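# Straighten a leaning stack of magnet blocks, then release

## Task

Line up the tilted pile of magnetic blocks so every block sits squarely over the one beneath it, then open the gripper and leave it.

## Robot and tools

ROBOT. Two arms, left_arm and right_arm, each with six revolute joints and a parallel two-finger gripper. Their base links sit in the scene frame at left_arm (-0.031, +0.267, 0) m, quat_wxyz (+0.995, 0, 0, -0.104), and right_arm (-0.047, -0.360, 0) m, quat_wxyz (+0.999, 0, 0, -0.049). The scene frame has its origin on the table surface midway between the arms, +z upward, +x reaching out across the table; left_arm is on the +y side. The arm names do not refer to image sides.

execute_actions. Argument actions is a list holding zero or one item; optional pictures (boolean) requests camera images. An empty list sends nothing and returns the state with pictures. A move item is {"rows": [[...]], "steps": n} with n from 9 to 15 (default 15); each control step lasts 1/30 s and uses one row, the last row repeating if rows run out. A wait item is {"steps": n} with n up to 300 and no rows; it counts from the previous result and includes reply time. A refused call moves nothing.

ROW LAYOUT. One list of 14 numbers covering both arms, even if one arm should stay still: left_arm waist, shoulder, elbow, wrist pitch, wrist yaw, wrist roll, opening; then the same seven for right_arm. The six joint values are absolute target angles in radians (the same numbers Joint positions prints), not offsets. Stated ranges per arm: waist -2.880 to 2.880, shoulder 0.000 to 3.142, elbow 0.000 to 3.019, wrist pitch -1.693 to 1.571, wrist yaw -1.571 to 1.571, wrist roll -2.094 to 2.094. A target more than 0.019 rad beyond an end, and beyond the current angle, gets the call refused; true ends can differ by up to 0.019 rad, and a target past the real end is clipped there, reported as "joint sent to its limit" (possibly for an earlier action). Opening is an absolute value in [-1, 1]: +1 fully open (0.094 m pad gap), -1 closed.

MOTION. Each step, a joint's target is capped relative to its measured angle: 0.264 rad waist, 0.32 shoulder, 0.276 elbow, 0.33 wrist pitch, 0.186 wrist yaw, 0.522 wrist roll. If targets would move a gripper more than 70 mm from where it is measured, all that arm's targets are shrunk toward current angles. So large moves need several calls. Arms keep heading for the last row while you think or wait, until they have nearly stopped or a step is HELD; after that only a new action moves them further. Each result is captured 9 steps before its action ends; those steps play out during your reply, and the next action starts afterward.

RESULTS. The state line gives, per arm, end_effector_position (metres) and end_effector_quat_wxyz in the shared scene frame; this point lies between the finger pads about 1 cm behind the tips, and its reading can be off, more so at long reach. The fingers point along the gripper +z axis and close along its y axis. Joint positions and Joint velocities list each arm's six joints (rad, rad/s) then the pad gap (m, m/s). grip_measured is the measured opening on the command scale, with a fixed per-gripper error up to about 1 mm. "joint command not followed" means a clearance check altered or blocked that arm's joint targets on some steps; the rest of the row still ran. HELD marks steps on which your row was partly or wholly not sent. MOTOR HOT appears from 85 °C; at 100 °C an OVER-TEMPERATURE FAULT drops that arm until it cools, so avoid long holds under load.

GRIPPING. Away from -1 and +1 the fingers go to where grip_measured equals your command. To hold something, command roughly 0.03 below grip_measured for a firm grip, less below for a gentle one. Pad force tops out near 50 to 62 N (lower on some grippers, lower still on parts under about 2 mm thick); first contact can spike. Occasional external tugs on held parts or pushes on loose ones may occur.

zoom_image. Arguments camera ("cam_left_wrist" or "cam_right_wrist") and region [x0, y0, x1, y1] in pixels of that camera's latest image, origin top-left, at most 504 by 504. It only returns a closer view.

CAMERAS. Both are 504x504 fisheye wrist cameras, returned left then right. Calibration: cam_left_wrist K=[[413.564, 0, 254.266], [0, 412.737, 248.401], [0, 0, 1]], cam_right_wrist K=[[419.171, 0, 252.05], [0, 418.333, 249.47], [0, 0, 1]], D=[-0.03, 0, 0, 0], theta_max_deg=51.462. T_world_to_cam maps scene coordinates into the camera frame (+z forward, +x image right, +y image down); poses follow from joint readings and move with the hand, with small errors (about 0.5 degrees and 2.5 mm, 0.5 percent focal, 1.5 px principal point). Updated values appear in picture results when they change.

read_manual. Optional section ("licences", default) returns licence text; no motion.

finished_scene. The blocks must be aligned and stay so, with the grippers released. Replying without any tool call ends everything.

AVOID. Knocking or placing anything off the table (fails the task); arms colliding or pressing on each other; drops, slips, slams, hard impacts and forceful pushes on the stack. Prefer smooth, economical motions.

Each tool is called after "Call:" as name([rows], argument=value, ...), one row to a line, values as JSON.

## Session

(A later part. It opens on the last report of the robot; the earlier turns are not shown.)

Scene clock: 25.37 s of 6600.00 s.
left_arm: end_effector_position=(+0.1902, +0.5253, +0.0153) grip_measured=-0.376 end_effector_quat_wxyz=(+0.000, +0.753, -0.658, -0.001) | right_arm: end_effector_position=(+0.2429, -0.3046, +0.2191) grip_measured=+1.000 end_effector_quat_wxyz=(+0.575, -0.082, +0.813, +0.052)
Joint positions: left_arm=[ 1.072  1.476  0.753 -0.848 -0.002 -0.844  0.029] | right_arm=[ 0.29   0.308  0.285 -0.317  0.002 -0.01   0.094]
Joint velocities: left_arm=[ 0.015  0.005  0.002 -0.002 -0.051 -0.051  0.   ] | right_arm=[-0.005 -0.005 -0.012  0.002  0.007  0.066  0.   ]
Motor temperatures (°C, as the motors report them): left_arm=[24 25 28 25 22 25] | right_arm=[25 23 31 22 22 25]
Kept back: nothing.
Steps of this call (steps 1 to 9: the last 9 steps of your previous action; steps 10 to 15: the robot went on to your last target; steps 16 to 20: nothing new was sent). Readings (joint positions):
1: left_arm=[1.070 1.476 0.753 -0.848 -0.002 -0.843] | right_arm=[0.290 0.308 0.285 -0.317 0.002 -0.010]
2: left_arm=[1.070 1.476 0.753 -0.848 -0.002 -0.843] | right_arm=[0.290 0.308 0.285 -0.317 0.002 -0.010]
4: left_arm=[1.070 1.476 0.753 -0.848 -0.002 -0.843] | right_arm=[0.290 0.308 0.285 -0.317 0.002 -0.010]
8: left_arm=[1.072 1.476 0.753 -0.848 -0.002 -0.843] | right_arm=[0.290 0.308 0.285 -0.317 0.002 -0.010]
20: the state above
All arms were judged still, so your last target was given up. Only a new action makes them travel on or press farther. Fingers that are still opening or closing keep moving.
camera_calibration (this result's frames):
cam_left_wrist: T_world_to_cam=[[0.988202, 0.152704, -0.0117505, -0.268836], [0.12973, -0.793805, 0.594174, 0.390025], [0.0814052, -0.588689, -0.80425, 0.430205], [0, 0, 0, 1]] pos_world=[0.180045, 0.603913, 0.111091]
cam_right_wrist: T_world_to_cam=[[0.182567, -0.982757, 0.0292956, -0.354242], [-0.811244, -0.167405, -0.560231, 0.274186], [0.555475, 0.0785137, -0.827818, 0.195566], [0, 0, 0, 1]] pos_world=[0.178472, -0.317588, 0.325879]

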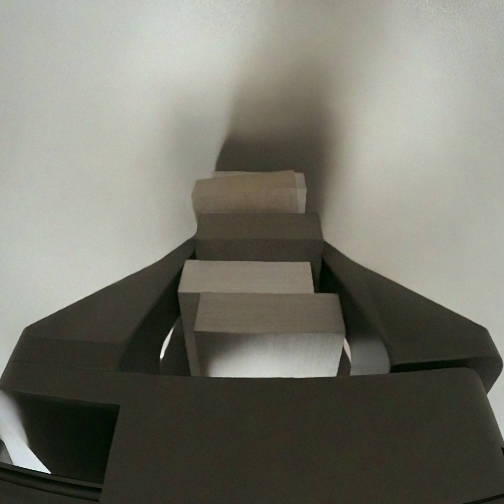

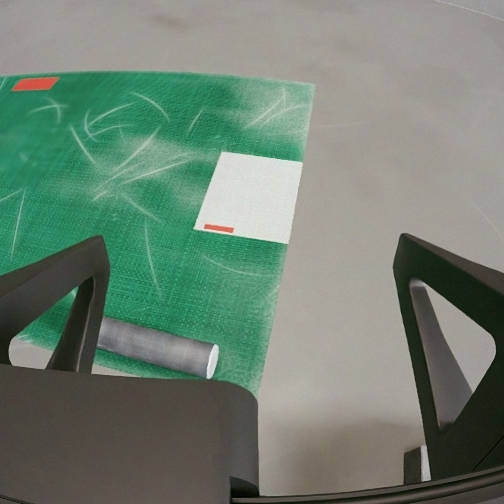

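Call:
execute_actions([
  {"rows":[[1.082,1.482,0.755,-0.835,0,-0.85,-0.39,0.3,0.3,0.3,-0.3,0,0,1],[1.082,1.482,0.755,-0.835,0,-0.85,-0.40,0.3,0.3,0.3,-0.3,0,0,1],[1.082,1.482,0.755,-0.835,0,-0.85,-0.41,0.3,0.3,0.3,-0.3,0,0,1],[1.082,1.482,0.755,-0.835,0,-0.85,-0.42,0.3,0.3,0.3,-0.3,0,0,1],[1.082,1.482,0.755,-0.835,0,-0.85,-0.43,0.3,0.3,0.3,-0.3,0,0,1],[1.082,1.482,0.755,-0.835,0,-0.85,-0.44,0.3,0.3,0.3,-0.3,0,0,1],[1.082,1.482,0.755,-0.835,0,-0.85,-0.45,0.3,0.3,0.3,-0.3,0,0,1],[1.082,1.482,0.755,-0.835,0,-0.85,-0.46,0.3,0.3,0.3,-0.3,0,0,1],[1.082,1.482,0.755,-0.835,0,-0.85,-0.47,0.3,0.3,0.3,-0.3,0,0,1],[1.082,1.482,0.755,-0.835,0,-0.85,-0.48,0.3,0.3,0.3,-0.3,0,0,1],[1.082,1.482,0.755,-0.835,0,-0.85,-0.49,0.3,0.3,0.3,-0.3,0,0,1],[1.082,1.482,0.755,-0.835,0,-0.85,-0.50,0.3,0.3,0.3,-0.3,0,0,1]]},
])

Call:
execute_actions([
  {"steps":20},
], pictures=true)

Scene clock: 26.00 s of 6600.00 s.
left_arm: end_effector_position=(+0.1905, +0.5255, +0.0153) grip_measured=-0.426 end_effector_quat_wxyz=(-0.000, +0.754, -0.657, -0.001) | right_arm: end_effector_position=(+0.2429, -0.3046, +0.2191) grip_measured=+1.000 end_effector_quat_wxyz=(+0.575, -0.082, +0.813, +0.052)
Joint positions: left_arm=[ 1.072  1.476  0.753 -0.847 -0.001 -0.844  0.027] | right_arm=[ 0.29   0.308  0.285 -0.317  0.002 -0.01   0.094]
Joint velocities: left_arm=[-0.005 -0.005  0.007 -0.012 -0.037  0.066 -0.005] | right_arm=[ 0.005  0.005 -0.012 -0.002 -0.037  0.037  0.   ]
Motor temperatures (°C, as the motors report them): left_arm=[24 25 28 25 22 25] | right_arm=[25 23 31 22 22 25]
Steps of this call (steps 1 to 13: nothing new was sent; steps 14 to 19: the first 6 steps of this action). Readings (joint positions):
14: left_arm=[1.072 1.476 0.753 -0.848 -0.002 -0.844] | right_arm=[0.290 0.308 0.285 -0.317 0.002 -0.010]
15: left_arm=[1.072 1.476 0.753 -0.848 -0.002 -0.844] | right_arm=[0.290 0.308 0.285 -0.317 0.002 -0.010]
17: left_arm=[1.072 1.476 0.753 -0.848 -0.002 -0.844] | right_arm=[0.290 0.308 0.285 -0.317 0.002 -0.010]
19: the state above

Scene clock: 26.67 s of 6600.00 s.
left_arm: end_effector_position=(+0.1906, +0.5255, +0.0153) grip_measured=-0.436 end_effector_quat_wxyz=(-0.001, +0.754, -0.657, -0.000) | right_arm: end_effector_position=(+0.2429, -0.3046, +0.2191) grip_measured=+1.000 end_effector_quat_wxyz=(+0.575, -0.082, +0.813, +0.052)
Joint positions: left_arm=[ 1.072  1.476  0.753 -0.847 -0.001 -0.844  0.026] | right_arm=[ 0.29   0.308  0.285 -0.317  0.002 -0.01   0.094]
Joint velocities: left_arm=[ 0.005  0.005  0.017 -0.022 -0.051 -0.022 -0.001] | right_arm=[ 0.005 -0.005 -0.017 -0.007 -0.037 -0.007  0.   ]
Motor temperatures (°C, as the motors report them): left_arm=[24 25 28 25 22 25] | right_arm=[25 23 32 22 22 25]
Kept back: nothing.
Steps of this call (steps 1 to 9: the last 9 steps of your previous action; steps 10 to 15: the robot went on to your last target; steps 16 to 20: nothing new was sent). Readings (joint positions):
1: left_arm=[1.072 1.476 0.753 -0.847 -0.001 -0.844] | right_arm=[0.290 0.308 0.285 -0.317 0.002 -0.010]
2: left_arm=[1.072 1.476 0.753 -0.847 -0.001 -0.844] | right_arm=[0.290 0.308 0.285 -0.317 0.002 -0.010]
4: left_arm=[1.072 1.476 0.753 -0.847 -0.001 -0.844] | right_arm=[0.290 0.308 0.285 -0.317 0.002 -0.010]
8: left_arm=[1.072 1.476 0.753 -0.847 -0.001 -0.844] | right_arm=[0.290 0.308 0.285 -0.317 0.002 -0.010]
20: the state above
All arms were judged still, so your last target was given up. Only a new action makes them travel on or press farther. Fingers that are still opening or closing keep moving.
camera_calibration (this result's frames):
cam_left_wrist: T_world_to_cam=[[0.988164, 0.153085, -0.00984688, -0.269471], [0.128926, -0.794003, 0.594086, 0.390357], [0.0831273, -0.588324, -0.804341, 0.429746], [0, 0, 0, 1]] pos_world=[0.180231, 0.604026, 0.111104]
cam_right_wrist: T_world_to_cam=[[0.182567, -0.982757, 0.0292956, -0.354242], [-0.811244, -0.167405, -0.560231, 0.274186], [0.555475, 0.0785137, -0.827818, 0.195566], [0, 0, 0, 1]] pos_world=[0.178472, -0.317588, 0.325879]

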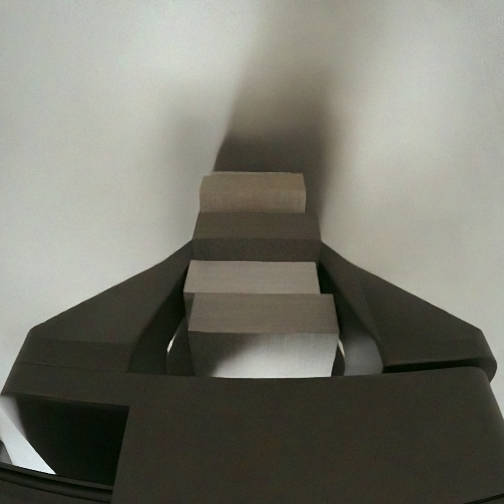

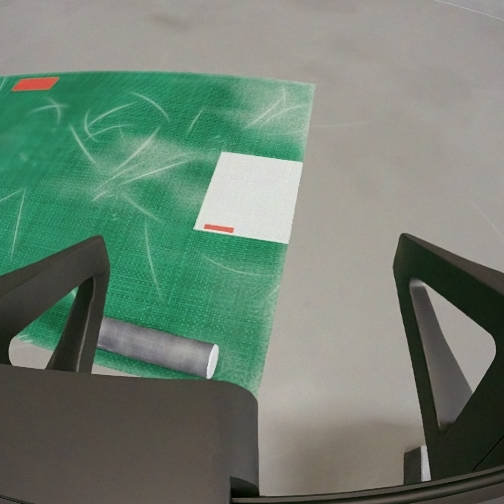

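Call:
execute_actions([
  {"rows":[[1.082,1.482,0.755,-0.835,0,-0.85,-0.3,0.3,0.3,0.3,-0.3,0,0,1],[1.082,1.482,0.755,-0.835,0,-0.85,0,0.3,0.3,0.3,-0.3,0,0,1],[1.082,1.482,0.755,-0.835,0,-0.85,0.55,0.3,0.3,0.3,-0.3,0,0,1]],"steps":12},
])

Call:
execute_actions([
  {"rows":[[1.082,1.482,0.755,-0.835,0,-0.8,0.55,0.3,0.3,0.3,-0.3,0,0,1],[1.082,1.482,0.755,-0.835,0,-0.74,0.55,0.3,0.3,0.3,-0.3,0,0,1],[1.082,1.482,0.755,-0.835,0,-0.68,0.55,0.3,0.3,0.3,-0.3,0,0,1],[1.082,1.482,0.755,-0.835,0,-0.62,0.55,0.3,0.3,0.3,-0.3,0,0,1],[1.082,1.482,0.755,-0.835,0,-0.56,0.55,0.3,0.3,0.3,-0.3,0,0,1],[1.082,1.482,0.755,-0.835,0,-0.5,0.55,0.3,0.3,0.3,-0.3,0,0,1],[1.082,1.482,0.755,-0.835,0,-0.44,0.55,0.3,0.3,0.3,-0.3,0,0,1],[1.082,1.482,0.755,-0.835,0,-0.38,0.55,0.3,0.3,0.3,-0.3,0,0,1],[1.082,1.482,0.755,-0.835,0,-0.32,0.55,0.3,0.3,0.3,-0.3,0,0,1],[1.082,1.482,0.755,-0.835,0,-0.26,0.55,0.3,0.3,0.3,-0.3,0,0,1],[1.082,1.482,0.755,-0.835,0,-0.2,0.55,0.3,0.3,0.3,-0.3,0,0,1],[1.082,1.482,0.755,-0.835,0,-0.14,0.55,0.3,0.3,0.3,-0.3,0,0,1],[1.082,1.482,0.755,-0.835,0,-0.1,0.55,0.3,0.3,0.3,-0.3,0,0,1]]},
])

Call:
execute_actions([
  {"steps":20},
], pictures=true)

Scene clock: 27.60 s of 6600.00 s.
left_arm: end_effector_position=(+0.1907, +0.5256, +0.0153) grip_measured=+0.115 end_effector_quat_wxyz=(-0.001, +0.754, -0.657, -0.000) | right_arm: end_effector_position=(+0.2429, -0.3046, +0.2191) grip_measured=+1.000 end_effector_quat_wxyz=(+0.575, -0.082, +0.813, +0.052)
Joint positions: left_arm=[ 1.072  1.476  0.753 -0.846 -0.001 -0.844  0.052] | right_arm=[ 0.29   0.308  0.285 -0.317  0.002 -0.01   0.094]
Joint velocities: left_arm=[-0.005  0.015 -0.032 -0.007  0.007 -0.066  0.422] | right_arm=[-0.015 -0.024 -0.022 -0.017 -0.022 -0.081  0.   ]
Motor temperatures (°C, as the motors report them): left_arm=[24 25 28 25 22 25] | right_arm=[25 23 32 22 22 25]
Steps of this call (steps 1 to 25: nothing new was sent; steps 26 to 28: the first 3 steps of this action). Readings (joint positions):
26: left_arm=[1.072 1.476 0.753 -0.847 -0.001 -0.844] | right_arm=[0.290 0.308 0.285 -0.317 0.002 -0.010]
27: left_arm=[1.072 1.476 0.753 -0.847 -0.001 -0.844] | right_arm=[0.290 0.308 0.285 -0.317 0.002 -0.010]
28: the state above

Scene clock: 28.10 s of 6600.00 s.
left_arm: end_effector_position=(+0.1907, +0.5256, +0.0153) grip_measured=+0.548 end_effector_quat_wxyz=(-0.001, +0.700, -0.714, -0.001) | right_arm: end_effector_position=(+0.2429, -0.3046, +0.2191) grip_measured=+1.000 end_effector_quat_wxyz=(+0.575, -0.082, +0.813, +0.052)
Joint positions: left_arm=[ 1.072  1.476  0.753 -0.846 -0.001 -0.689  0.073] | right_arm=[ 0.29   0.308  0.285 -0.317  0.002 -0.01   0.094]
Joint velocities: left_arm=[-0.024  0.005 -0.007  0.017 -0.007  1.238 -0.002] | right_arm=[-0.005  0.005 -0.017 -0.002 -0.007 -0.022  0.   ]
Motor temperatures (°C, as the motors report them): left_arm=[24 25 28 25 22 25] | right_arm=[25 23 32 22 22 25]
Steps of this call (steps 1 to 9: the last 9 steps of your previous action; steps 10 to 15: the first 6 steps of this action). Readings (joint positions):
10: left_arm=[1.072 1.476 0.753 -0.846 -0.001 -0.839] | right_arm=[0.290 0.308 0.285 -0.317 0.002 -0.010]
11: left_arm=[1.072 1.476 0.753 -0.846 -0.001 -0.824] | right_arm=[0.290 0.308 0.285 -0.317 0.002 -0.010]
13: left_arm=[1.072 1.476 0.753 -0.846 -0.001 -0.768] | right_arm=[0.290 0.308 0.285 -0.317 0.002 -0.010]
15: the state above

Scene clock: 28.77 s of 6600.00 s.
left_arm: end_effector_position=(+0.1907, +0.5256, +0.0153) grip_measured=+0.548 end_effector_quat_wxyz=(+0.000, -0.472, +0.882, +0.001) | right_arm: end_effector_position=(+0.2429, -0.3046, +0.2191) grip_measured=+1.000 end_effector_quat_wxyz=(+0.575, -0.082, +0.813, +0.052)
Joint positions: left_arm=[ 1.072  1.476  0.753 -0.846 -0.001 -0.119  0.073] | right_arm=[ 0.29   0.308  0.285 -0.317  0.002 -0.01   0.094]
Joint velocities: left_arm=[-0.024 -0.005 -0.002  0.012 -0.066  0.154  0.001] | right_arm=[-0.015 -0.005  0.022 -0.022  0.007 -0.007  0.   ]
Motor temperatures (°C, as the motors report them): left_arm=[24 25 28 25 22 25] | right_arm=[25 23 32 22 22 25]
Kept back: nothing.
Steps of this call (steps 1 to 9: the last 9 steps of your previous action; steps 10 to 20: the robot went on to your last target). Readings (joint positions):
1: left_arm=[1.072 1.476 0.753 -0.846 -0.001 -0.643] | right_arm=[0.290 0.308 0.285 -0.317 0.002 -0.010]
2: left_arm=[1.072 1.476 0.753 -0.846 -0.001 -0.595] | right_arm=[0.290 0.308 0.285 -0.317 0.002 -0.010]
4: left_arm=[1.072 1.476 0.753 -0.846 -0.001 -0.491] | right_arm=[0.290 0.308 0.285 -0.317 0.002 -0.010]
8: left_arm=[1.072 1.476 0.753 -0.846 -0.001 -0.284] | right_arm=[0.290 0.308 0.285 -0.317 0.002 -0.010]
20: the state above
camera_calibration (this result's frames):
cam_left_wrist: T_world_to_cam=[[0.841256, -0.54053, -0.0107302, 0.123029], [-0.429511, -0.680262, 0.593939, 0.437114], [-0.328341, -0.495046, -0.804438, 0.459221], [0, 0, 0, 1]] pos_world=[0.235028, 0.591189, 0.111116]
cam_right_wrist: T_world_to_cam=[[0.182567, -0.982757, 0.0292956, -0.354242], [-0.811244, -0.167405, -0.560231, 0.274186], [0.555475, 0.0785137, -0.827818, 0.195566], [0, 0, 0, 1]] pos_world=[0.178472, -0.317588, 0.325879]

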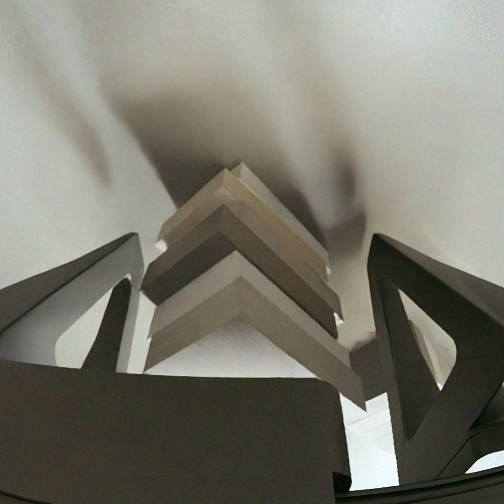

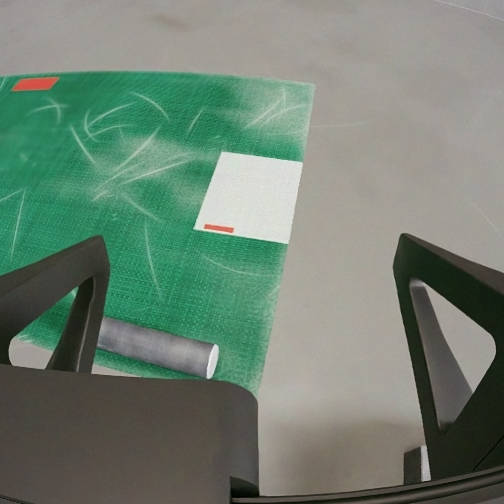

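Call:
execute_actions([
  {"rows":[[1.082,1.482,0.755,-0.835,0,-0.04,0.55,0.3,0.3,0.3,-0.3,0,0,1],[1.082,1.482,0.755,-0.835,0,0.02,0.55,0.3,0.3,0.3,-0.3,0,0,1],[1.082,1.482,0.755,-0.835,0,0.08,0.55,0.3,0.3,0.3,-0.3,0,0,1],[1.082,1.482,0.755,-0.835,0,0.14,0.55,0.3,0.3,0.3,-0.3,0,0,1],[1.082,1.482,0.755,-0.835,0,0.2,0.55,0.3,0.3,0.3,-0.3,0,0,1],[1.082,1.482,0.755,-0.835,0,0.26,0.55,0.3,0.3,0.3,-0.3,0,0,1],[1.082,1.482,0.755,-0.835,0,0.32,0.55,0.3,0.3,0.3,-0.3,0,0,1],[1.082,1.482,0.755,-0.835,0,0.38,0.55,0.3,0.3,0.3,-0.3,0,0,1],[1.082,1.482,0.755,-0.835,0,0.44,0.55,0.3,0.3,0.3,-0.3,0,0,1],[1.082,1.482,0.755,-0.835,0,0.5,0.55,0.3,0.3,0.3,-0.3,0,0,1],[1.082,1.482,0.755,-0.835,0,0.56,0.55,0.3,0.3,0.3,-0.3,0,0,1],[1.082,1.482,0.755,-0.835,0,0.62,0.55,0.3,0.3,0.3,-0.3,0,0,1],[1.082,1.482,0.755,-0.835,0,0.68,0.55,0.3,0.3,0.3,-0.3,0,0,1],[1.082,1.482,0.755,-0.835,0,0.735,0.55,0.3,0.3,0.3,-0.3,0,0,1]]},
])

Call:
execute_actions([
  {"steps":30},
], pictures=true)

Scene clock: 29.60 s of 6600.00 s.
left_arm: end_effector_position=(+0.1907, +0.5256, +0.0153) grip_measured=+0.548 end_effector_quat_wxyz=(+0.000, -0.388, +0.922, +0.001) | right_arm: end_effector_position=(+0.2429, -0.3046, +0.2191) grip_measured=+1.000 end_effector_quat_wxyz=(+0.575, -0.082, +0.813, +0.052)
Joint positions: left_arm=[ 1.072  1.476  0.753 -0.846 -0.001  0.065  0.073] | right_arm=[ 0.29   0.308  0.285 -0.317  0.002 -0.01   0.094]
Joint velocities: left_arm=[-0.005 -0.015  0.002  0.007 -0.081  1.297  0.   ] | right_arm=[-0.005 -0.005 -0.012 -0.002 -0.037  0.022  0.   ]
Motor temperatures (°C, as the motors report them): left_arm=[24 25 28 25 22 25] | right_arm=[25 23 32 22 22 25]
Steps of this call (steps 1 to 19: the robot went on to your last target; steps 20 to 25: the first 6 steps of this action). Readings (joint positions):
20: left_arm=[1.072 1.476 0.753 -0.846 -0.001 -0.098] | right_arm=[0.290 0.308 0.285 -0.317 0.002 -0.010]
21: left_arm=[1.072 1.476 0.753 -0.846 -0.001 -0.079] | right_arm=[0.290 0.308 0.285 -0.317 0.002 -0.010]
23: left_arm=[1.072 1.476 0.753 -0.846 -0.001 -0.018] | right_arm=[0.290 0.308 0.285 -0.317 0.002 -0.010]
25: the state above

Scene clock: 30.60 s of 6600.00 s.
left_arm: end_effector_position=(+0.1907, +0.5256, +0.0153) grip_measured=+0.548 end_effector_quat_wxyz=(+0.000, -0.068, +0.998, +0.001) | right_arm: end_effector_position=(+0.2429, -0.3046, +0.2191) grip_measured=+1.000 end_effector_quat_wxyz=(+0.575, -0.082, +0.813, +0.052)
Joint positions: left_arm=[ 1.072  1.476  0.753 -0.846 -0.001  0.726  0.073] | right_arm=[ 0.29   0.308  0.285 -0.317  0.002 -0.01   0.094]
Joint velocities: left_arm=[ 0.005 -0.005 -0.007 -0.007  0.037  0.007 -0.001] | right_arm=[ 0.005 -0.005  0.007 -0.002 -0.022  0.066  0.   ]
Motor temperatures (°C, as the motors report them): left_arm=[24 25 27 25 22 25] | right_arm=[25 23 32 22 22 25]
Kept back: nothing.
Steps of this call (steps 1 to 9: the last 9 steps of your previous action; steps 10 to 30: the robot went on to your last target). Readings (joint positions):
1: left_arm=[1.072 1.476 0.753 -0.846 -0.001 0.112] | right_arm=[0.290 0.308 0.285 -0.317 0.002 -0.010]
2: left_arm=[1.072 1.476 0.753 -0.846 -0.001 0.161] | right_arm=[0.290 0.308 0.285 -0.317 0.002 -0.010]
4: left_arm=[1.072 1.476 0.753 -0.846 -0.001 0.266] | right_arm=[0.290 0.308 0.285 -0.317 0.002 -0.010]
8: left_arm=[1.072 1.476 0.753 -0.846 -0.001 0.489] | right_arm=[0.290 0.308 0.285 -0.317 0.002 -0.010]
30: the state above
camera_calibration (this result's frames):
cam_left_wrist: T_world_to_cam=[[0.15371, -0.988048, -0.0116304, 0.489349], [-0.793261, -0.130408, 0.594753, 0.217475], [-0.589161, -0.0821935, -0.803824, 0.291962], [0, 0, 0, 1]] pos_world=[0.26931, 0.535858, 0.111033]
cam_right_wrist: T_world_to_cam=[[0.182567, -0.982757, 0.0292956, -0.354242], [-0.811244, -0.167405, -0.560231, 0.274186], [0.555475, 0.0785137, -0.827818, 0.195566], [0, 0, 0, 1]] pos_world=[0.178472, -0.317588, 0.325879]

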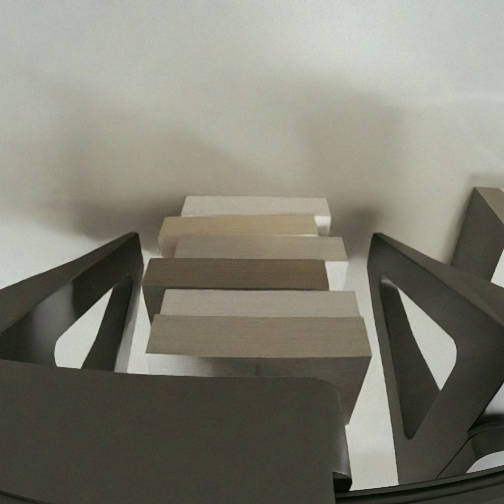

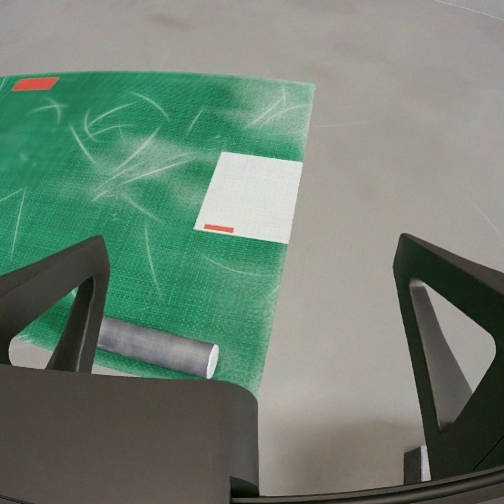

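Call:
execute_actions([
  {"rows":[[1.082,1.482,0.755,-0.835,0,0.735,0.45,0.3,0.3,0.3,-0.3,0,0,1],[1.082,1.482,0.755,-0.835,0,0.735,0.35,0.3,0.3,0.3,-0.3,0,0,1],[1.082,1.482,0.755,-0.835,0,0.735,0.28,0.3,0.3,0.3,-0.3,0,0,1],[1.082,1.482,0.755,-0.835,0,0.735,0.24,0.3,0.3,0.3,-0.3,0,0,1],[1.082,1.482,0.755,-0.835,0,0.735,0.2,0.3,0.3,0.3,-0.3,0,0,1],[1.082,1.482,0.755,-0.835,0,0.735,0.16,0.3,0.3,0.3,-0.3,0,0,1],[1.082,1.482,0.755,-0.835,0,0.735,0.12,0.3,0.3,0.3,-0.3,0,0,1],[1.082,1.482,0.755,-0.835,0,0.735,0.08,0.3,0.3,0.3,-0.3,0,0,1],[1.082,1.482,0.755,-0.835,0,0.735,0.05,0.3,0.3,0.3,-0.3,0,0,1],[1.082,1.482,0.755,-0.835,0,0.735,0.02,0.3,0.3,0.3,-0.3,0,0,1],[1.082,1.482,0.755,-0.835,0,0.735,-0.01,0.3,0.3,0.3,-0.3,0,0,1],[1.082,1.482,0.755,-0.835,0,0.735,-0.04,0.3,0.3,0.3,-0.3,0,0,1],[1.082,1.482,0.755,-0.835,0,0.735,-0.07,0.3,0.3,0.3,-0.3,0,0,1],[1.082,1.482,0.755,-0.835,0,0.735,-0.10,0.3,0.3,0.3,-0.3,0,0,1],[1.082,1.482,0.755,-0.835,0,0.735,-0.13,0.3,0.3,0.3,-0.3,0,0,1]]},
])

Call:
execute_actions([
  {"steps":20},
], pictures=true)

Scene clock: 31.53 s of 6600.00 s.
left_arm: end_effector_position=(+0.1907, +0.5256, +0.0153) grip_measured=+0.181 end_effector_quat_wxyz=(+0.000, -0.067, +0.998, +0.001) | right_arm: end_effector_position=(+0.2429, -0.3046, +0.2191) grip_measured=+1.000 end_effector_quat_wxyz=(+0.575, -0.082, +0.813, +0.052)
Joint positions: left_arm=[ 1.072  1.476  0.753 -0.846 -0.001  0.728  0.056] | right_arm=[ 0.29   0.308  0.285 -0.317  0.002 -0.01   0.094]
Joint velocities: left_arm=[-0.005 -0.015  0.012  0.002  0.037 -0.037 -0.039] | right_arm=[-0.005 -0.005  0.017 -0.002 -0.066 -0.007  0.   ]
Motor temperatures (°C, as the motors report them): left_arm=[24 25 27 25 22 25] | right_arm=[25 23 32 22 22 25]
Steps of this call (steps 1 to 15: the robot went on to your last target; steps 16 to 22: nothing new was sent; steps 23 to 28: the first 6 steps of this action). Readings (joint positions):
23: left_arm=[1.072 1.476 0.753 -0.846 -0.001 0.727] | right_arm=[0.290 0.308 0.285 -0.317 0.002 -0.010]
24: left_arm=[1.072 1.476 0.753 -0.846 -0.001 0.728] | right_arm=[0.290 0.308 0.285 -0.317 0.002 -0.010]
26: left_arm=[1.072 1.476 0.753 -0.846 -0.001 0.728] | right_arm=[0.290 0.308 0.285 -0.317 0.002 -0.010]
28: the state above

Scene clock: 32.20 s of 6600.00 s.
left_arm: end_effector_position=(+0.1916, +0.5260, +0.0153) grip_measured=-0.085 end_effector_quat_wxyz=(+0.003, -0.067, +0.998, +0.001) | right_arm: end_effector_position=(+0.2429, -0.3046, +0.2191) grip_measured=+1.000 end_effector_quat_wxyz=(+0.575, -0.082, +0.813, +0.052)
Joint positions: left_arm=[ 1.072  1.476  0.753 -0.842  0.002  0.728  0.043] | right_arm=[ 0.29   0.308  0.285 -0.317  0.002 -0.01   0.094]
Joint velocities: left_arm=[-0.015 -0.005 -0.012 -0.012  0.007 -0.037 -0.001] | right_arm=[-0.005  0.015 -0.017  0.007 -0.022 -0.066  0.   ]
Motor temperatures (°C, as the motors report them): left_arm=[24 25 27 25 22 25] | right_arm=[25 23 32 22 22 25]
Kept back: nothing.
Steps of this call (steps 1 to 9: the last 9 steps of your previous action; steps 10 to 15: the robot went on to your last target; steps 16 to 20: nothing new was sent). Readings (joint positions):
1: left_arm=[1.072 1.476 0.753 -0.846 -0.001 0.728] | right_arm=[0.290 0.308 0.285 -0.317 0.002 -0.010]
2: left_arm=[1.072 1.476 0.753 -0.845 -0.002 0.728] | right_arm=[0.290 0.308 0.285 -0.317 0.002 -0.010]
4: left_arm=[1.072 1.476 0.753 -0.842 -0.002 0.728] | right_arm=[0.290 0.308 0.285 -0.317 0.002 -0.010]
8: left_arm=[1.072 1.476 0.753 -0.842 0.002 0.728] | right_arm=[0.290 0.308 0.285 -0.317 0.002 -0.010]
20: the state above
All arms were judged still, so your last target was given up. Only a new action makes them travel on or press farther. Fingers that are still opening or closing keep moving.
camera_calibration (this result's frames):
cam_left_wrist: T_world_to_cam=[[0.151871, -0.98833, -0.0118065, 0.490164], [-0.796352, -0.129429, 0.590823, 0.218392], [-0.585456, -0.0803269, -0.806715, 0.29089], [0, 0, 0, 1]] pos_world=[0.269779, 0.536076, 0.111421]
cam_right_wrist: T_world_to_cam=[[0.182567, -0.982757, 0.0292956, -0.354242], [-0.811244, -0.167405, -0.560231, 0.274186], [0.555475, 0.0785137, -0.827818, 0.195566], [0, 0, 0, 1]] pos_world=[0.178472, -0.317588, 0.325879]

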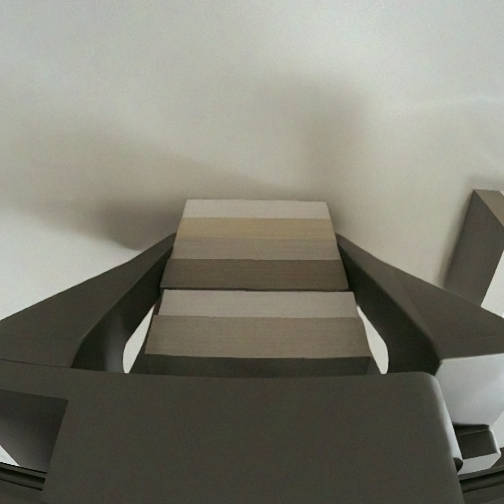

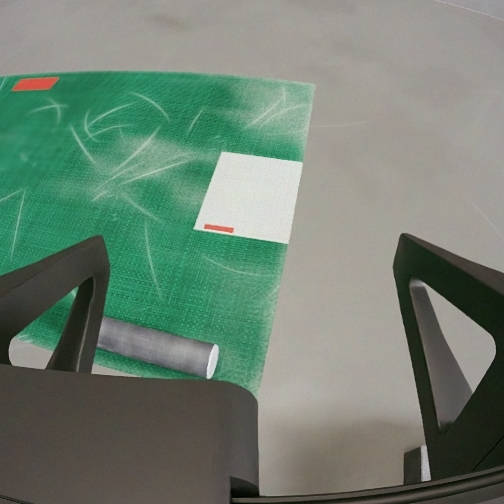

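Call:
execute_actions([
  {"rows":[[1.082,1.482,0.755,-0.835,0,0.735,0.0,0.3,0.3,0.3,-0.3,0,0,1],[1.082,1.482,0.755,-0.835,0,0.735,0.2,0.3,0.3,0.3,-0.3,0,0,1],[1.082,1.482,0.755,-0.835,0,0.735,0.5,0.3,0.3,0.3,-0.3,0,0,1],[1.082,1.475,0.775,-0.845,0,0.735,0.5,0.3,0.3,0.3,-0.3,0,0,1],[1.082,1.468,0.795,-0.855,0,0.735,0.5,0.3,0.3,0.3,-0.3,0,0,1],[1.082,1.462,0.802,-0.867,0,0.735,0.5,0.3,0.3,0.3,-0.3,0,0,1],[1.082,1.456,0.808,-0.879,0,0.735,0.5,0.3,0.3,0.3,-0.3,0,0,1],[1.082,1.45,0.814,-0.891,0,0.735,0.5,0.3,0.3,0.3,-0.3,0,0,1],[1.082,1.444,0.82,-0.903,0,0.735,0.5,0.3,0.3,0.3,-0.3,0,0,1],[1.082,1.438,0.826,-0.915,0,0.735,0.5,0.3,0.3,0.3,-0.3,0,0,1],[1.082,1.432,0.832,-0.927,0,0.735,0.5,0.3,0.3,0.3,-0.3,0,0,1],[1.082,1.426,0.838,-0.939,0,0.735,0.5,0.3,0.3,0.3,-0.3,0,0,1],[1.082,1.42,0.843,-0.95,0,0.735,0.5,0.3,0.3,0.3,-0.3,0,0,1]]},
])

Call:
execute_actions([
  {"steps":30},
], pictures=true)

Scene clock: 33.60 s of 6600.00 s.
left_arm: end_effector_position=(+0.1913, +0.5257, +0.0154) grip_measured=+0.495 end_effector_quat_wxyz=(+0.002, -0.067, +0.998, +0.000) | right_arm: end_effector_position=(+0.2429, -0.3046, +0.2191) grip_measured=+1.000 end_effector_quat_wxyz=(+0.575, -0.082, +0.813, +0.052)
Joint positions: left_arm=[ 1.072  1.476  0.754 -0.845  0.002  0.729  0.07 ] | right_arm=[ 0.29   0.308  0.285 -0.317  0.002 -0.01   0.094]
Joint velocities: left_arm=[-0.015 -0.005  0.007 -0.134  0.051 -0.051  0.005] | right_arm=[-0.005 -0.005 -0.007 -0.012 -0.007 -0.007  0.   ]
Motor temperatures (°C, as the motors report them): left_arm=[24 25 27 25 22 25] | right_arm=[25 23 33 22 22 25]
Steps of this call (steps 1 to 36: nothing new was sent; steps 37 to 42: the first 6 steps of this action). Readings (joint positions):
37: left_arm=[1.072 1.476 0.753 -0.842 0.002 0.728] | right_arm=[0.290 0.308 0.285 -0.317 0.002 -0.010]
38: left_arm=[1.072 1.476 0.753 -0.842 0.002 0.728] | right_arm=[0.290 0.308 0.285 -0.317 0.002 -0.010]
40: left_arm=[1.072 1.476 0.753 -0.842 0.002 0.729] | right_arm=[0.290 0.308 0.285 -0.317 0.002 -0.010]
42: the state above

Scene clock: 34.60 s of 6600.00 s.
left_arm: end_effector_position=(+0.1938, +0.5286, +0.0436) grip_measured=+0.498 end_effector_quat_wxyz=(+0.001, -0.067, +0.998, -0.001) | right_arm: end_effector_position=(+0.2429, -0.3046, +0.2191) grip_measured=+1.000 end_effector_quat_wxyz=(+0.575, -0.082, +0.813, +0.052)
Joint positions: left_arm=[ 1.072  1.432  0.8   -0.94   0.002  0.729  0.07 ] | right_arm=[ 0.29   0.308  0.285 -0.317  0.002 -0.01   0.094]
Joint velocities: left_arm=[ 0.005 -0.015  0.002 -0.007  0.037  0.037  0.   ] | right_arm=[ 0.005 -0.015  0.007  0.007 -0.007  0.037  0.   ]
Motor temperatures (°C, as the motors report them): left_arm=[24 25 27 25 22 25] | right_arm=[25 23 33 22 22 25]
Kept back: nothing.
Steps of this call (steps 1 to 9: the last 9 steps of your previous action; steps 10 to 30: the robot went on to your last target). Readings (joint positions):
1: left_arm=[1.072 1.476 0.755 -0.851 0.002 0.729] | right_arm=[0.290 0.308 0.285 -0.317 0.002 -0.010]
2: left_arm=[1.072 1.476 0.757 -0.861 0.002 0.729] | right_arm=[0.290 0.308 0.285 -0.317 0.002 -0.010]
4: left_arm=[1.072 1.474 0.763 -0.883 0.002 0.729] | right_arm=[0.290 0.308 0.285 -0.317 0.002 -0.010]
8: left_arm=[1.072 1.454 0.784 -0.927 0.002 0.729] | right_arm=[0.290 0.308 0.285 -0.317 0.002 -0.010]
30: the state above
All arms were judged still, so your last target was given up. Only a new action makes them travel on or press farther. Fingers that are still opening or closing keep moving.
camera_calibration (this result's frames):
cam_left_wrist: T_world_to_cam=[[0.151457, -0.988431, -0.00807472, 0.492665], [-0.794196, -0.12655, 0.594338, 0.201664], [-0.588484, -0.0836039, -0.804175, 0.317402], [0, 0, 0, 1]] pos_world=[0.272329, 0.539022, 0.139368]
cam_right_wrist: T_world_to_cam=[[0.182567, -0.982757, 0.0292956, -0.354242], [-0.811244, -0.167405, -0.560231, 0.274186], [0.555475, 0.0785137, -0.827818, 0.195566], [0, 0, 0, 1]] pos_world=[0.178472, -0.317588, 0.325879]

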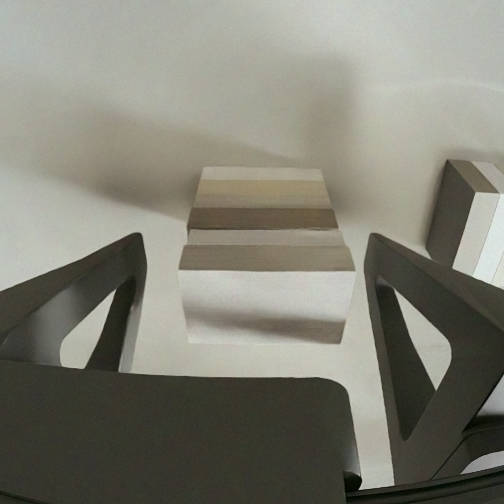

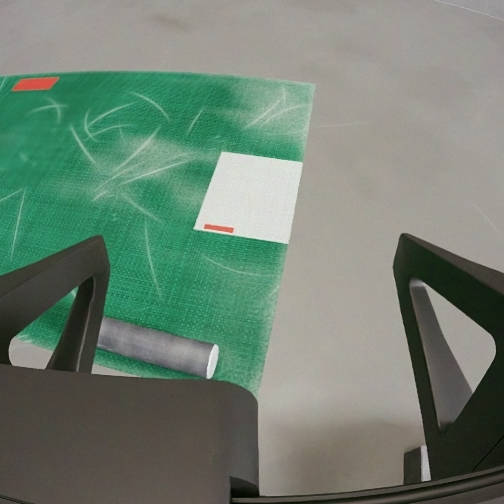

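Call:
execute_actions([
  {"rows":[[1.082,1.42,0.81,-0.93,0,0.735,0.5,0.3,0.3,0.3,-0.3,0,0,1],[1.082,1.42,0.8,-0.925,0,0.735,0.5,0.3,0.3,0.3,-0.3,0,0,1],[1.082,1.42,0.795,-0.92,0,0.735,0.5,0.3,0.3,0.3,-0.3,0,0,1],[1.082,1.42,0.79,-0.915,0,0.735,0.5,0.3,0.3,0.3,-0.3,0,0,1],[1.082,1.42,0.783,-0.91,0,0.735,0.1,0.3,0.3,0.3,-0.3,0,0,1]]},
])

Call:
execute_actions([
  {"steps":25},
], pictures=true)

Scene clock: 35.33 s of 6600.00 s.
left_arm: end_effector_position=(+0.1941, +0.5290, +0.0417) grip_measured=+0.159 end_effector_quat_wxyz=(+0.003, -0.067, +0.998, +0.002) | right_arm: end_effector_position=(+0.2429, -0.3046, +0.2191) grip_measured=+1.000 end_effector_quat_wxyz=(+0.575, -0.082, +0.813, +0.052)
Joint positions: left_arm=[ 1.072  1.432  0.794 -0.926  0.002  0.729  0.054] | right_arm=[ 0.29   0.308  0.285 -0.317  0.002 -0.01   0.094]
Joint velocities: left_arm=[-0.015 -0.015 -0.095  0.09   0.007 -0.007 -0.115] | right_arm=[-0.005 -0.015 -0.007  0.012 -0.022  0.066  0.   ]
Motor temperatures (°C, as the motors report them): left_arm=[24 25 28 25 22 25] | right_arm=[25 23 33 22 22 25]
Steps of this call (steps 1 to 16: nothing new was sent; steps 17 to 22: the first 6 steps of this action). Readings (joint positions):
17: left_arm=[1.072 1.432 0.800 -0.940 0.002 0.729] | right_arm=[0.290 0.308 0.285 -0.317 0.002 -0.010]
18: left_arm=[1.072 1.432 0.800 -0.939 0.002 0.729] | right_arm=[0.290 0.308 0.285 -0.317 0.002 -0.010]
20: left_arm=[1.072 1.432 0.799 -0.935 0.002 0.729] | right_arm=[0.290 0.308 0.285 -0.317 0.002 -0.010]
22: the state above

Scene clock: 36.17 s of 6600.00 s.
left_arm: end_effector_position=(+0.1915, +0.5259, +0.0385) grip_measured=+0.102 end_effector_quat_wxyz=(+0.001, -0.067, +0.998, -0.001) | right_arm: end_effector_position=(+0.2429, -0.3046, +0.2191) grip_measured=+1.000 end_effector_quat_wxyz=(+0.575, -0.082, +0.813, +0.052)
Joint positions: left_arm=[ 1.072  1.432  0.784 -0.922  0.002  0.729  0.052] | right_arm=[ 0.29   0.308  0.285 -0.317  0.002 -0.01   0.094]
Joint velocities: left_arm=[ 0.005 -0.005  0.002 -0.007 -0.007 -0.037  0.   ] | right_arm=[-0.005 -0.005 -0.002 -0.027 -0.051 -0.051  0.   ]
Motor temperatures (°C, as the motors report them): left_arm=[24 25 27 25 22 25] | right_arm=[25 23 33 22 22 25]
Kept back: nothing.
Steps of this call (steps 1 to 9: the last 9 steps of your previous action; steps 10 to 25: the robot went on to your last target). Readings (joint positions):
1: left_arm=[1.072 1.432 0.791 -0.924 0.002 0.729] | right_arm=[0.290 0.308 0.285 -0.317 0.002 -0.010]
2: left_arm=[1.072 1.432 0.788 -0.924 0.002 0.729] | right_arm=[0.290 0.308 0.285 -0.317 0.002 -0.010]
4: left_arm=[1.072 1.432 0.784 -0.924 0.002 0.729] | right_arm=[0.290 0.308 0.285 -0.317 0.002 -0.010]
8: left_arm=[1.072 1.432 0.784 -0.923 0.002 0.729] | right_arm=[0.290 0.308 0.285 -0.317 0.002 -0.010]
25: the state above
camera_calibration (this result's frames):
cam_left_wrist: T_world_to_cam=[[0.151461, -0.988426, -0.00857258, 0.490321], [-0.794491, -0.126894, 0.59387, 0.20273], [-0.588085, -0.0831376, -0.804515, 0.311466], [0, 0, 0, 1]] pos_world=[0.269971, 0.536266, 0.134387]
cam_right_wrist: T_world_to_cam=[[0.182567, -0.982757, 0.0292956, -0.354242], [-0.811244, -0.167405, -0.560231, 0.274186], [0.555475, 0.0785137, -0.827818, 0.195566], [0, 0, 0, 1]] pos_world=[0.178472, -0.317588, 0.325879]

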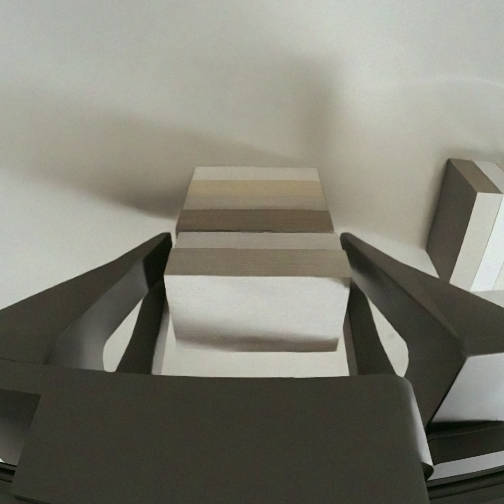

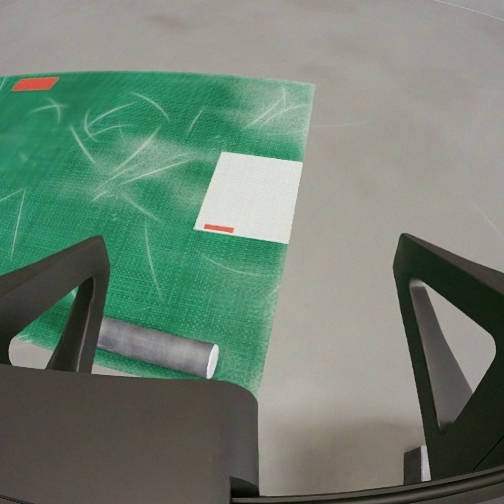

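Matches. Squeeze, open, rotate.

Call:
execute_actions([
  {"rows":[[1.082,1.42,0.783,-0.91,0,0.735,0.06,0.3,0.3,0.3,-0.3,0,0,1],[1.082,1.42,0.783,-0.91,0,0.735,0.02,0.3,0.3,0.3,-0.3,0,0,1],[1.082,1.42,0.783,-0.91,0,0.735,-0.01,0.3,0.3,0.3,-0.3,0,0,1],[1.082,1.42,0.783,-0.91,0,0.735,-0.03,0.3,0.3,0.3,-0.3,0,0,1],[1.082,1.42,0.783,-0.91,0,0.735,-0.05,0.3,0.3,0.3,-0.3,0,0,1],[1.082,1.42,0.783,-0.91,0,0.735,-0.065,0.3,0.3,0.3,-0.3,0,0,1],[1.082,1.42,0.783,-0.91,0,0.735,-0.08,0.3,0.3,0.3,-0.3,0,0,1],[1.082,1.42,0.783,-0.91,0,0.735,-0.095,0.3,0.3,0.3,-0.3,0,0,1],[1.082,1.42,0.783,-0.91,0,0.735,-0.115,0.3,0.3,0.3,-0.3,0,0,1]]},
])

Call:
execute_actions([
  {"steps":15},
], pictures=true)

Call:
execute_actions([
  {"rows":[[1.082,1.42,0.783,-0.91,0,0.735,0.0,0.3,0.3,0.3,-0.3,0,0,1],[1.082,1.42,0.783,-0.91,0,0.735,0.2,0.3,0.3,0.3,-0.3,0,0,1],[1.082,1.42,0.783,-0.91,0,0.735,0.5,0.3,0.3,0.3,-0.3,0,0,1],[1.082,1.42,0.783,-0.91,0,0.735,0.5,0.3,0.3,0.3,-0.3,0,0,1],[1.082,1.42,0.783,-0.91,0,0.735,0.5,0.3,0.3,0.3,-0.3,0,0,1],[1.082,1.42,0.783,-0.91,0,0.735,0.5,0.3,0.3,0.3,-0.3,0,0,1],[1.082,1.42,0.783,-0.91,0,0.6,0.5,0.3,0.3,0.3,-0.3,0,0,1],[1.082,1.42,0.783,-0.91,0,0.45,0.5,0.3,0.3,0.3,-0.3,0,0,1],[1.082,1.42,0.783,-0.91,0,-0.851,0.5,0.3,0.3,0.3,-0.3,0,0,1]]},
])

Call:
execute_actions([
  {"steps":50},
], pictures=true)

Scene clock: 37.33 s of 6600.00 s.
left_arm: end_effector_position=(+0.1914, +0.5259, +0.0385) grip_measured=-0.055 end_effector_quat_wxyz=(+0.001, -0.067, +0.998, -0.001) | right_arm: end_effector_position=(+0.2429, -0.3046, +0.2191) grip_measured=+1.000 end_effector_quat_wxyz=(+0.575, -0.082, +0.813, +0.052)
Joint positions: left_arm=[ 1.072  1.432  0.784 -0.922  0.002  0.729  0.044] | right_arm=[ 0.29   0.308  0.285 -0.317  0.002 -0.01   0.094]
Joint velocities: left_arm=[ 0.015 -0.005 -0.012  0.007 -0.007 -0.022 -0.015] | right_arm=[-0.005 -0.005  0.007 -0.017 -0.022  0.022  0.   ]
Motor temperatures (°C, as the motors report them): left_arm=[24 25 27 25 22 25] | right_arm=[25 23 33 22 22 25]
Steps of this call (steps 1 to 15: the robot went on to your last target; steps 16 to 29: nothing new was sent; steps 30 to 35: the first 6 steps of this action). Readings (joint positions):
30: left_arm=[1.072 1.432 0.784 -0.922 0.002 0.729] | right_arm=[0.290 0.308 0.285 -0.317 0.002 -0.010]
31: left_arm=[1.072 1.432 0.784 -0.922 0.002 0.729] | right_arm=[0.290 0.308 0.285 -0.317 0.002 -0.010]
33: left_arm=[1.072 1.432 0.784 -0.922 0.002 0.729] | right_arm=[0.290 0.308 0.285 -0.317 0.002 -0.010]
35: the state above

Scene clock: 37.83 s of 6600.00 s.
left_arm: end_effector_position=(+0.1915, +0.5261, +0.0385) grip_measured=-0.085 end_effector_quat_wxyz=(+0.001, -0.067, +0.998, -0.000) | right_arm: end_effector_position=(+0.2429, -0.3046, +0.2191) grip_measured=+1.000 end_effector_quat_wxyz=(+0.575, -0.082, +0.813, +0.052)
Joint positions: left_arm=[ 1.072  1.432  0.784 -0.922  0.001  0.729  0.043] | right_arm=[ 0.29   0.308  0.285 -0.317  0.002 -0.01   0.094]
Joint velocities: left_arm=[-0.005 -0.005 -0.007  0.002  0.022 -0.022 -0.   ] | right_arm=[ 0.005 -0.005  0.007  0.007 -0.051 -0.022  0.   ]
Motor temperatures (°C, as the motors report them): left_arm=[24 25 27 25 22 25] | right_arm=[25 23 33 22 22 25]
Kept back: nothing.
Steps of this call (steps 1 to 9: the last 9 steps of your previous action; steps 10 to 15: the robot went on to your last target). Readings (joint positions):
1: left_arm=[1.072 1.432 0.784 -0.922 0.001 0.729] | right_arm=[0.290 0.308 0.285 -0.317 0.002 -0.010]
2: left_arm=[1.072 1.432 0.784 -0.922 0.001 0.729] | right_arm=[0.290 0.308 0.285 -0.317 0.002 -0.010]
4: left_arm=[1.072 1.432 0.784 -0.922 0.001 0.729] | right_arm=[0.290 0.308 0.285 -0.317 0.002 -0.010]
8: left_arm=[1.072 1.432 0.784 -0.922 0.001 0.729] | right_arm=[0.290 0.308 0.285 -0.317 0.002 -0.010]
15: the state above
All arms were judged still, so your last target was given up. Only a new action makes them travel on or press farther. Fingers that are still opening or closing keep moving.
camera_calibration (this result's frames):
cam_left_wrist: T_world_to_cam=[[0.151461, -0.988416, -0.00964853, 0.490579], [-0.794441, -0.127534, 0.5938, 0.203107], [-0.588152, -0.0822724, -0.804555, 0.311058], [0, 0, 0, 1]] pos_world=[0.270002, 0.536391, 0.134391]
cam_right_wrist: T_world_to_cam=[[0.182567, -0.982757, 0.0292956, -0.354242], [-0.811244, -0.167405, -0.560231, 0.274186], [0.555475, 0.0785137, -0.827818, 0.195566], [0, 0, 0, 1]] pos_world=[0.178472, -0.317588, 0.325879]

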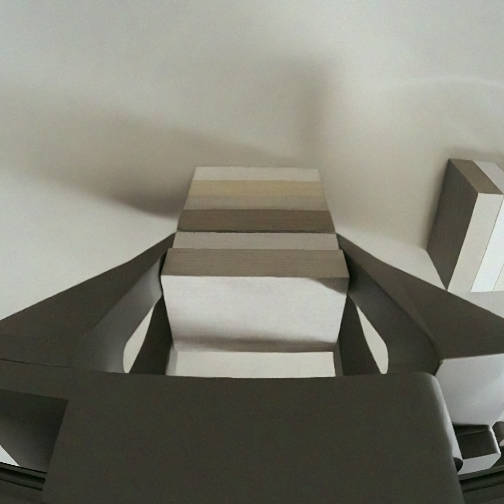

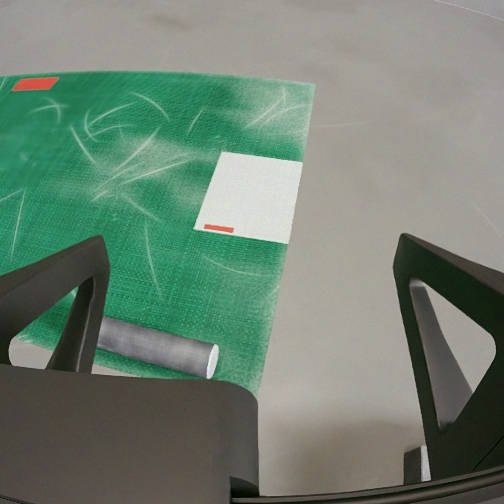

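Scene clock: 38.03 s of 6600.00 s.
left_arm: end_effector_position=(+0.1916, +0.5262, +0.0385) grip_measured=+0.495 end_effector_quat_wxyz=(+0.001, -0.067, +0.998, +0.000) | right_arm: end_effector_position=(+0.2429, -0.3046, +0.2191) grip_measured=+1.000 end_effector_quat_wxyz=(+0.575, -0.082, +0.813, +0.052)
Joint positions: left_arm=[ 1.072  1.432  0.784 -0.921  0.001  0.729  0.07 ] | right_arm=[ 0.29   0.308  0.285 -0.317  0.002 -0.01   0.094]
Joint velocities: left_arm=[-0.005 -0.005 -0.017 -0.012 -0.022 -0.051  0.004] | right_arm=[-0.024  0.015 -0.007 -0.002 -0.066 -0.007  0.   ]
Motor temperatures (°C, as the motors report them): left_arm=[24 25 27 25 22 25] | right_arm=[25 23 33 22 22 25]
Steps of this call (steps 1 to 6: the first 6 steps of this action). Readings (joint positions):
1: left_arm=[1.072 1.432 0.784 -0.922 0.001 0.729] | right_arm=[0.290 0.308 0.285 -0.317 0.002 -0.010]
2: left_arm=[1.072 1.432 0.784 -0.921 0.001 0.729] | right_arm=[0.290 0.308 0.285 -0.317 0.002 -0.010]
4: left_arm=[1.072 1.432 0.784 -0.921 0.001 0.729] | right_arm=[0.290 0.308 0.285 -0.317 0.002 -0.010]
6: the state above

Scene clock: 39.70 s of 6600.00 s.
left_arm: end_effector_position=(+0.1916, +0.5262, +0.0385) grip_measured=+0.498 end_effector_quat_wxyz=(-0.001, +0.753, -0.658, +0.001) | right_arm: end_effector_position=(+0.2429, -0.3046, +0.2191) grip_measured=+1.000 end_effector_quat_wxyz=(+0.575, -0.082, +0.813, +0.052)
Joint positions: left_arm=[ 1.072  1.432  0.784 -0.921  0.001 -0.843  0.07 ] | right_arm=[ 0.29   0.308  0.285 -0.317  0.002 -0.01   0.094]
Joint velocities: left_arm=[-0.015 -0.005  0.012  0.007 -0.037 -0.022 -0.001] | right_arm=[ 0.005 -0.015  0.007 -0.017  0.051 -0.007  0.   ]
Motor temperatures (°C, as the motors report them): left_arm=[24 25 27 25 22 25] | right_arm=[25 23 33 22 22 25]
Kept back: nothing.
Steps of this call (steps 1 to 9: the last 9 steps of your previous action; steps 10 to 45: the robot went on to your last target; steps 46 to 50: nothing new was sent). Readings (joint positions):
1: left_arm=[1.072 1.432 0.784 -0.921 0.001 0.711] | right_arm=[0.290 0.308 0.285 -0.317 0.002 -0.010]
2: left_arm=[1.072 1.432 0.784 -0.921 0.001 0.668] | right_arm=[0.290 0.308 0.285 -0.317 0.002 -0.010]
4: left_arm=[1.072 1.432 0.784 -0.921 0.001 0.480] | right_arm=[0.290 0.308 0.285 -0.317 0.002 -0.010]
8: left_arm=[1.072 1.432 0.784 -0.921 0.001 0.086] | right_arm=[0.290 0.308 0.285 -0.317 0.002 -0.010]
50: the state above
All arms were judged still, so your last target was given up. Only a new action makes them travel on or press farther. Fingers that are still opening or closing keep moving.
camera_calibration (this result's frames):
cam_left_wrist: T_world_to_cam=[[0.98824, 0.152695, -0.00806714, -0.270147], [0.12744, -0.79334, 0.595291, 0.376852], [0.0844978, -0.589319, -0.80347, 0.449007], [0, 0, 0, 1]] pos_world=[0.181004, 0.60483, 0.134248]
cam_right_wrist: T_world_to_cam=[[0.182567, -0.982757, 0.0292956, -0.354242], [-0.811244, -0.167405, -0.560231, 0.274186], [0.555475, 0.0785137, -0.827818, 0.195566], [0, 0, 0, 1]] pos_world=[0.178472, -0.317588, 0.325879]

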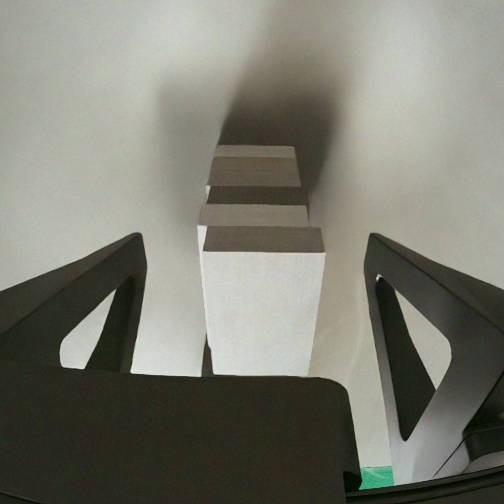

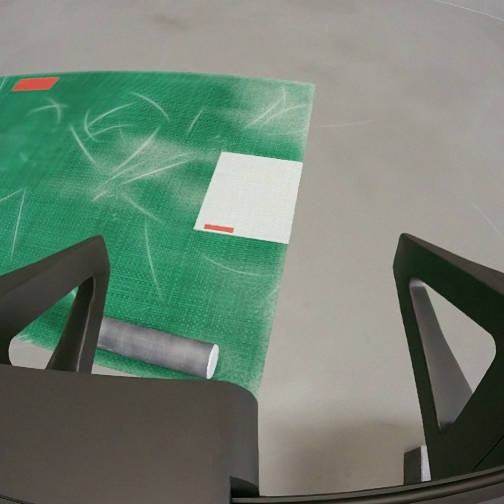

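Call:
execute_actions([
  {"rows":[[1.082,1.42,0.7795,-0.91,0,-0.851,-0.25,0.3,0.3,0.3,-0.3,0,0,1]]},
])

Call:
execute_actions([
  {"steps":20},
])

Scene clock: 40.13 s of 6600.00 s.
left_arm: end_effector_position=(+0.1916, +0.5262, +0.0385) grip_measured=-0.247 end_effector_quat_wxyz=(-0.001, +0.754, -0.657, +0.001) | right_arm: end_effector_position=(+0.2429, -0.3046, +0.2191) grip_measured=+1.000 end_effector_quat_wxyz=(+0.575, -0.082, +0.813, +0.052)
Joint positions: left_arm=[ 1.072  1.432  0.784 -0.921  0.001 -0.844  0.035] | right_arm=[ 0.29   0.308  0.285 -0.317  0.002 -0.01   0.094]
Joint velocities: left_arm=[-0.015 -0.005 -0.022  0.012 -0.022  0.066 -0.002] | right_arm=[-0.005 -0.024 -0.002  0.002  0.051 -0.037  0.   ]
Motor temperatures (°C, as the motors report them): left_arm=[24 25 27 25 22 25] | right_arm=[25 23 33 22 22 25]
Steps of this call (steps 1 to 7: nothing new was sent; steps 8 to 13: the first 6 steps of this action). Readings (joint positions):
8: left_arm=[1.072 1.432 0.784 -0.921 0.001 -0.844] | right_arm=[0.290 0.308 0.285 -0.317 0.002 -0.010]
9: left_arm=[1.072 1.432 0.784 -0.921 0.001 -0.844] | right_arm=[0.290 0.308 0.285 -0.317 0.002 -0.010]
11: left_arm=[1.072 1.432 0.784 -0.921 0.001 -0.844] | right_arm=[0.290 0.308 0.285 -0.317 0.002 -0.010]
13: the state above

Scene clock: 40.80 s of 6600.00 s.
left_arm: end_effector_position=(+0.1916, +0.5262, +0.0385) grip_measured=-0.248 end_effector_quat_wxyz=(-0.001, +0.754, -0.657, +0.001) | right_arm: end_effector_position=(+0.2429, -0.3046, +0.2191) grip_measured=+1.000 end_effector_quat_wxyz=(+0.575, -0.082, +0.813, +0.052)
Joint positions: left_arm=[ 1.072  1.432  0.784 -0.921  0.001 -0.844  0.035] | right_arm=[ 0.29   0.308  0.285 -0.317  0.002 -0.01   0.094]
Joint velocities: left_arm=[-0.005 -0.015 -0.022 -0.002 -0.066  0.022 -0.001] | right_arm=[ 0.005 -0.034  0.007 -0.007 -0.022  0.007  0.   ]
Motor temperatures (°C, as the motors report them): left_arm=[24 25 27 25 22 25] | right_arm=[25 23 33 22 22 25]
Kept back: nothing.
Steps of this call (steps 1 to 9: the last 9 steps of your previous action; steps 10 to 15: the robot went on to your last target; steps 16 to 20: nothing new was sent). Readings (joint positions):
1: left_arm=[1.072 1.432 0.784 -0.921 0.001 -0.844] | right_arm=[0.290 0.308 0.285 -0.317 0.002 -0.010]
2: left_arm=[1.072 1.432 0.784 -0.921 0.001 -0.844] | right_arm=[0.290 0.308 0.285 -0.317 0.002 -0.010]
4: left_arm=[1.072 1.432 0.784 -0.921 0.001 -0.844] | right_arm=[0.290 0.308 0.285 -0.317 0.002 -0.010]
8: left_arm=[1.072 1.432 0.784 -0.921 0.001 -0.844] | right_arm=[0.290 0.308 0.285 -0.317 0.002 -0.010]
20: the state above
All arms were judged still, so your last target was given up. Only a new action makes them travel on or press farther. Fingers that are still opening or closing keep moving.

Stiction; use wrist pitch instead.

Call:
execute_actions([
  {"rows":[[1.082,1.42,0.79,-0.936,0,-0.851,-0.25,0.3,0.3,0.3,-0.3,0,0,1]]},
])

Call:
execute_actions([
  {"steps":20},
])

Scene clock: 41.20 s of 6600.00 s.
left_arm: end_effector_position=(+0.1909, +0.5254, +0.0385) grip_measured=-0.248 end_effector_quat_wxyz=(+0.001, +0.754, -0.657, +0.001) | right_arm: end_effector_position=(+0.2429, -0.3046, +0.2191) grip_measured=+1.000 end_effector_quat_wxyz=(+0.575, -0.082, +0.813, +0.052)
Joint positions: left_arm=[ 1.072  1.432  0.784 -0.925  0.001 -0.844  0.035] | right_arm=[ 0.29   0.308  0.285 -0.317  0.002 -0.01   0.094]
Joint velocities: left_arm=[-0.005 -0.005 -0.012 -0.007 -0.007 -0.007  0.001] | right_arm=[-0.005 -0.005 -0.007  0.002 -0.037  0.007  0.   ]
Motor temperatures (°C, as the motors report them): left_arm=[24 25 27 25 22 25] | right_arm=[25 23 33 22 22 25]
Steps of this call (steps 1 to 6: nothing new was sent; steps 7 to 12: the first 6 steps of this action). Readings (joint positions):
7: left_arm=[1.072 1.432 0.784 -0.922 0.001 -0.844] | right_arm=[0.290 0.308 0.285 -0.317 0.002 -0.010]
8: left_arm=[1.072 1.432 0.784 -0.923 0.001 -0.844] | right_arm=[0.290 0.308 0.285 -0.317 0.002 -0.010]
10: left_arm=[1.072 1.432 0.784 -0.925 0.001 -0.844] | right_arm=[0.290 0.308 0.285 -0.317 0.002 -0.010]
12: the state above

Scene clock: 41.87 s of 6600.00 s.
left_arm: end_effector_position=(+0.1908, +0.5253, +0.0385) grip_measured=-0.248 end_effector_quat_wxyz=(+0.002, +0.754, -0.657, +0.001) | right_arm: end_effector_position=(+0.2429, -0.3046, +0.2191) grip_measured=+1.000 end_effector_quat_wxyz=(+0.575, -0.082, +0.813, +0.052)
Joint positions: left_arm=[ 1.072  1.432  0.784 -0.926  0.001 -0.844  0.035] | right_arm=[ 0.29   0.308  0.285 -0.317  0.002 -0.01   0.094]
Joint velocities: left_arm=[ 0.005 -0.005  0.017 -0.007 -0.037  0.066 -0.   ] | right_arm=[ 0.005 -0.005 -0.017 -0.017  0.051 -0.022  0.   ]
Motor temperatures (°C, as the motors report them): left_arm=[24 25 27 25 22 25] | right_arm=[25 23 33 22 22 25]
Kept back: nothing.
Steps of this call (steps 1 to 9: the last 9 steps of your previous action; steps 10 to 15: the robot went on to your last target; steps 16 to 20: nothing new was sent). Readings (joint positions):
1: left_arm=[1.072 1.432 0.784 -0.926 0.001 -0.844] | right_arm=[0.290 0.308 0.285 -0.317 0.002 -0.010]
2: left_arm=[1.072 1.432 0.784 -0.926 0.001 -0.844] | right_arm=[0.290 0.308 0.285 -0.317 0.002 -0.010]
4: left_arm=[1.072 1.432 0.784 -0.926 0.001 -0.844] | right_arm=[0.290 0.308 0.285 -0.317 0.002 -0.010]
8: left_arm=[1.072 1.432 0.784 -0.926 0.001 -0.844] | right_arm=[0.290 0.308 0.285 -0.317 0.002 -0.010]
20: the state above
All arms were judged still, so your last target was given up. Only a new action makes them travel on or press farther. Fingers that are still opening or closing keep moving.


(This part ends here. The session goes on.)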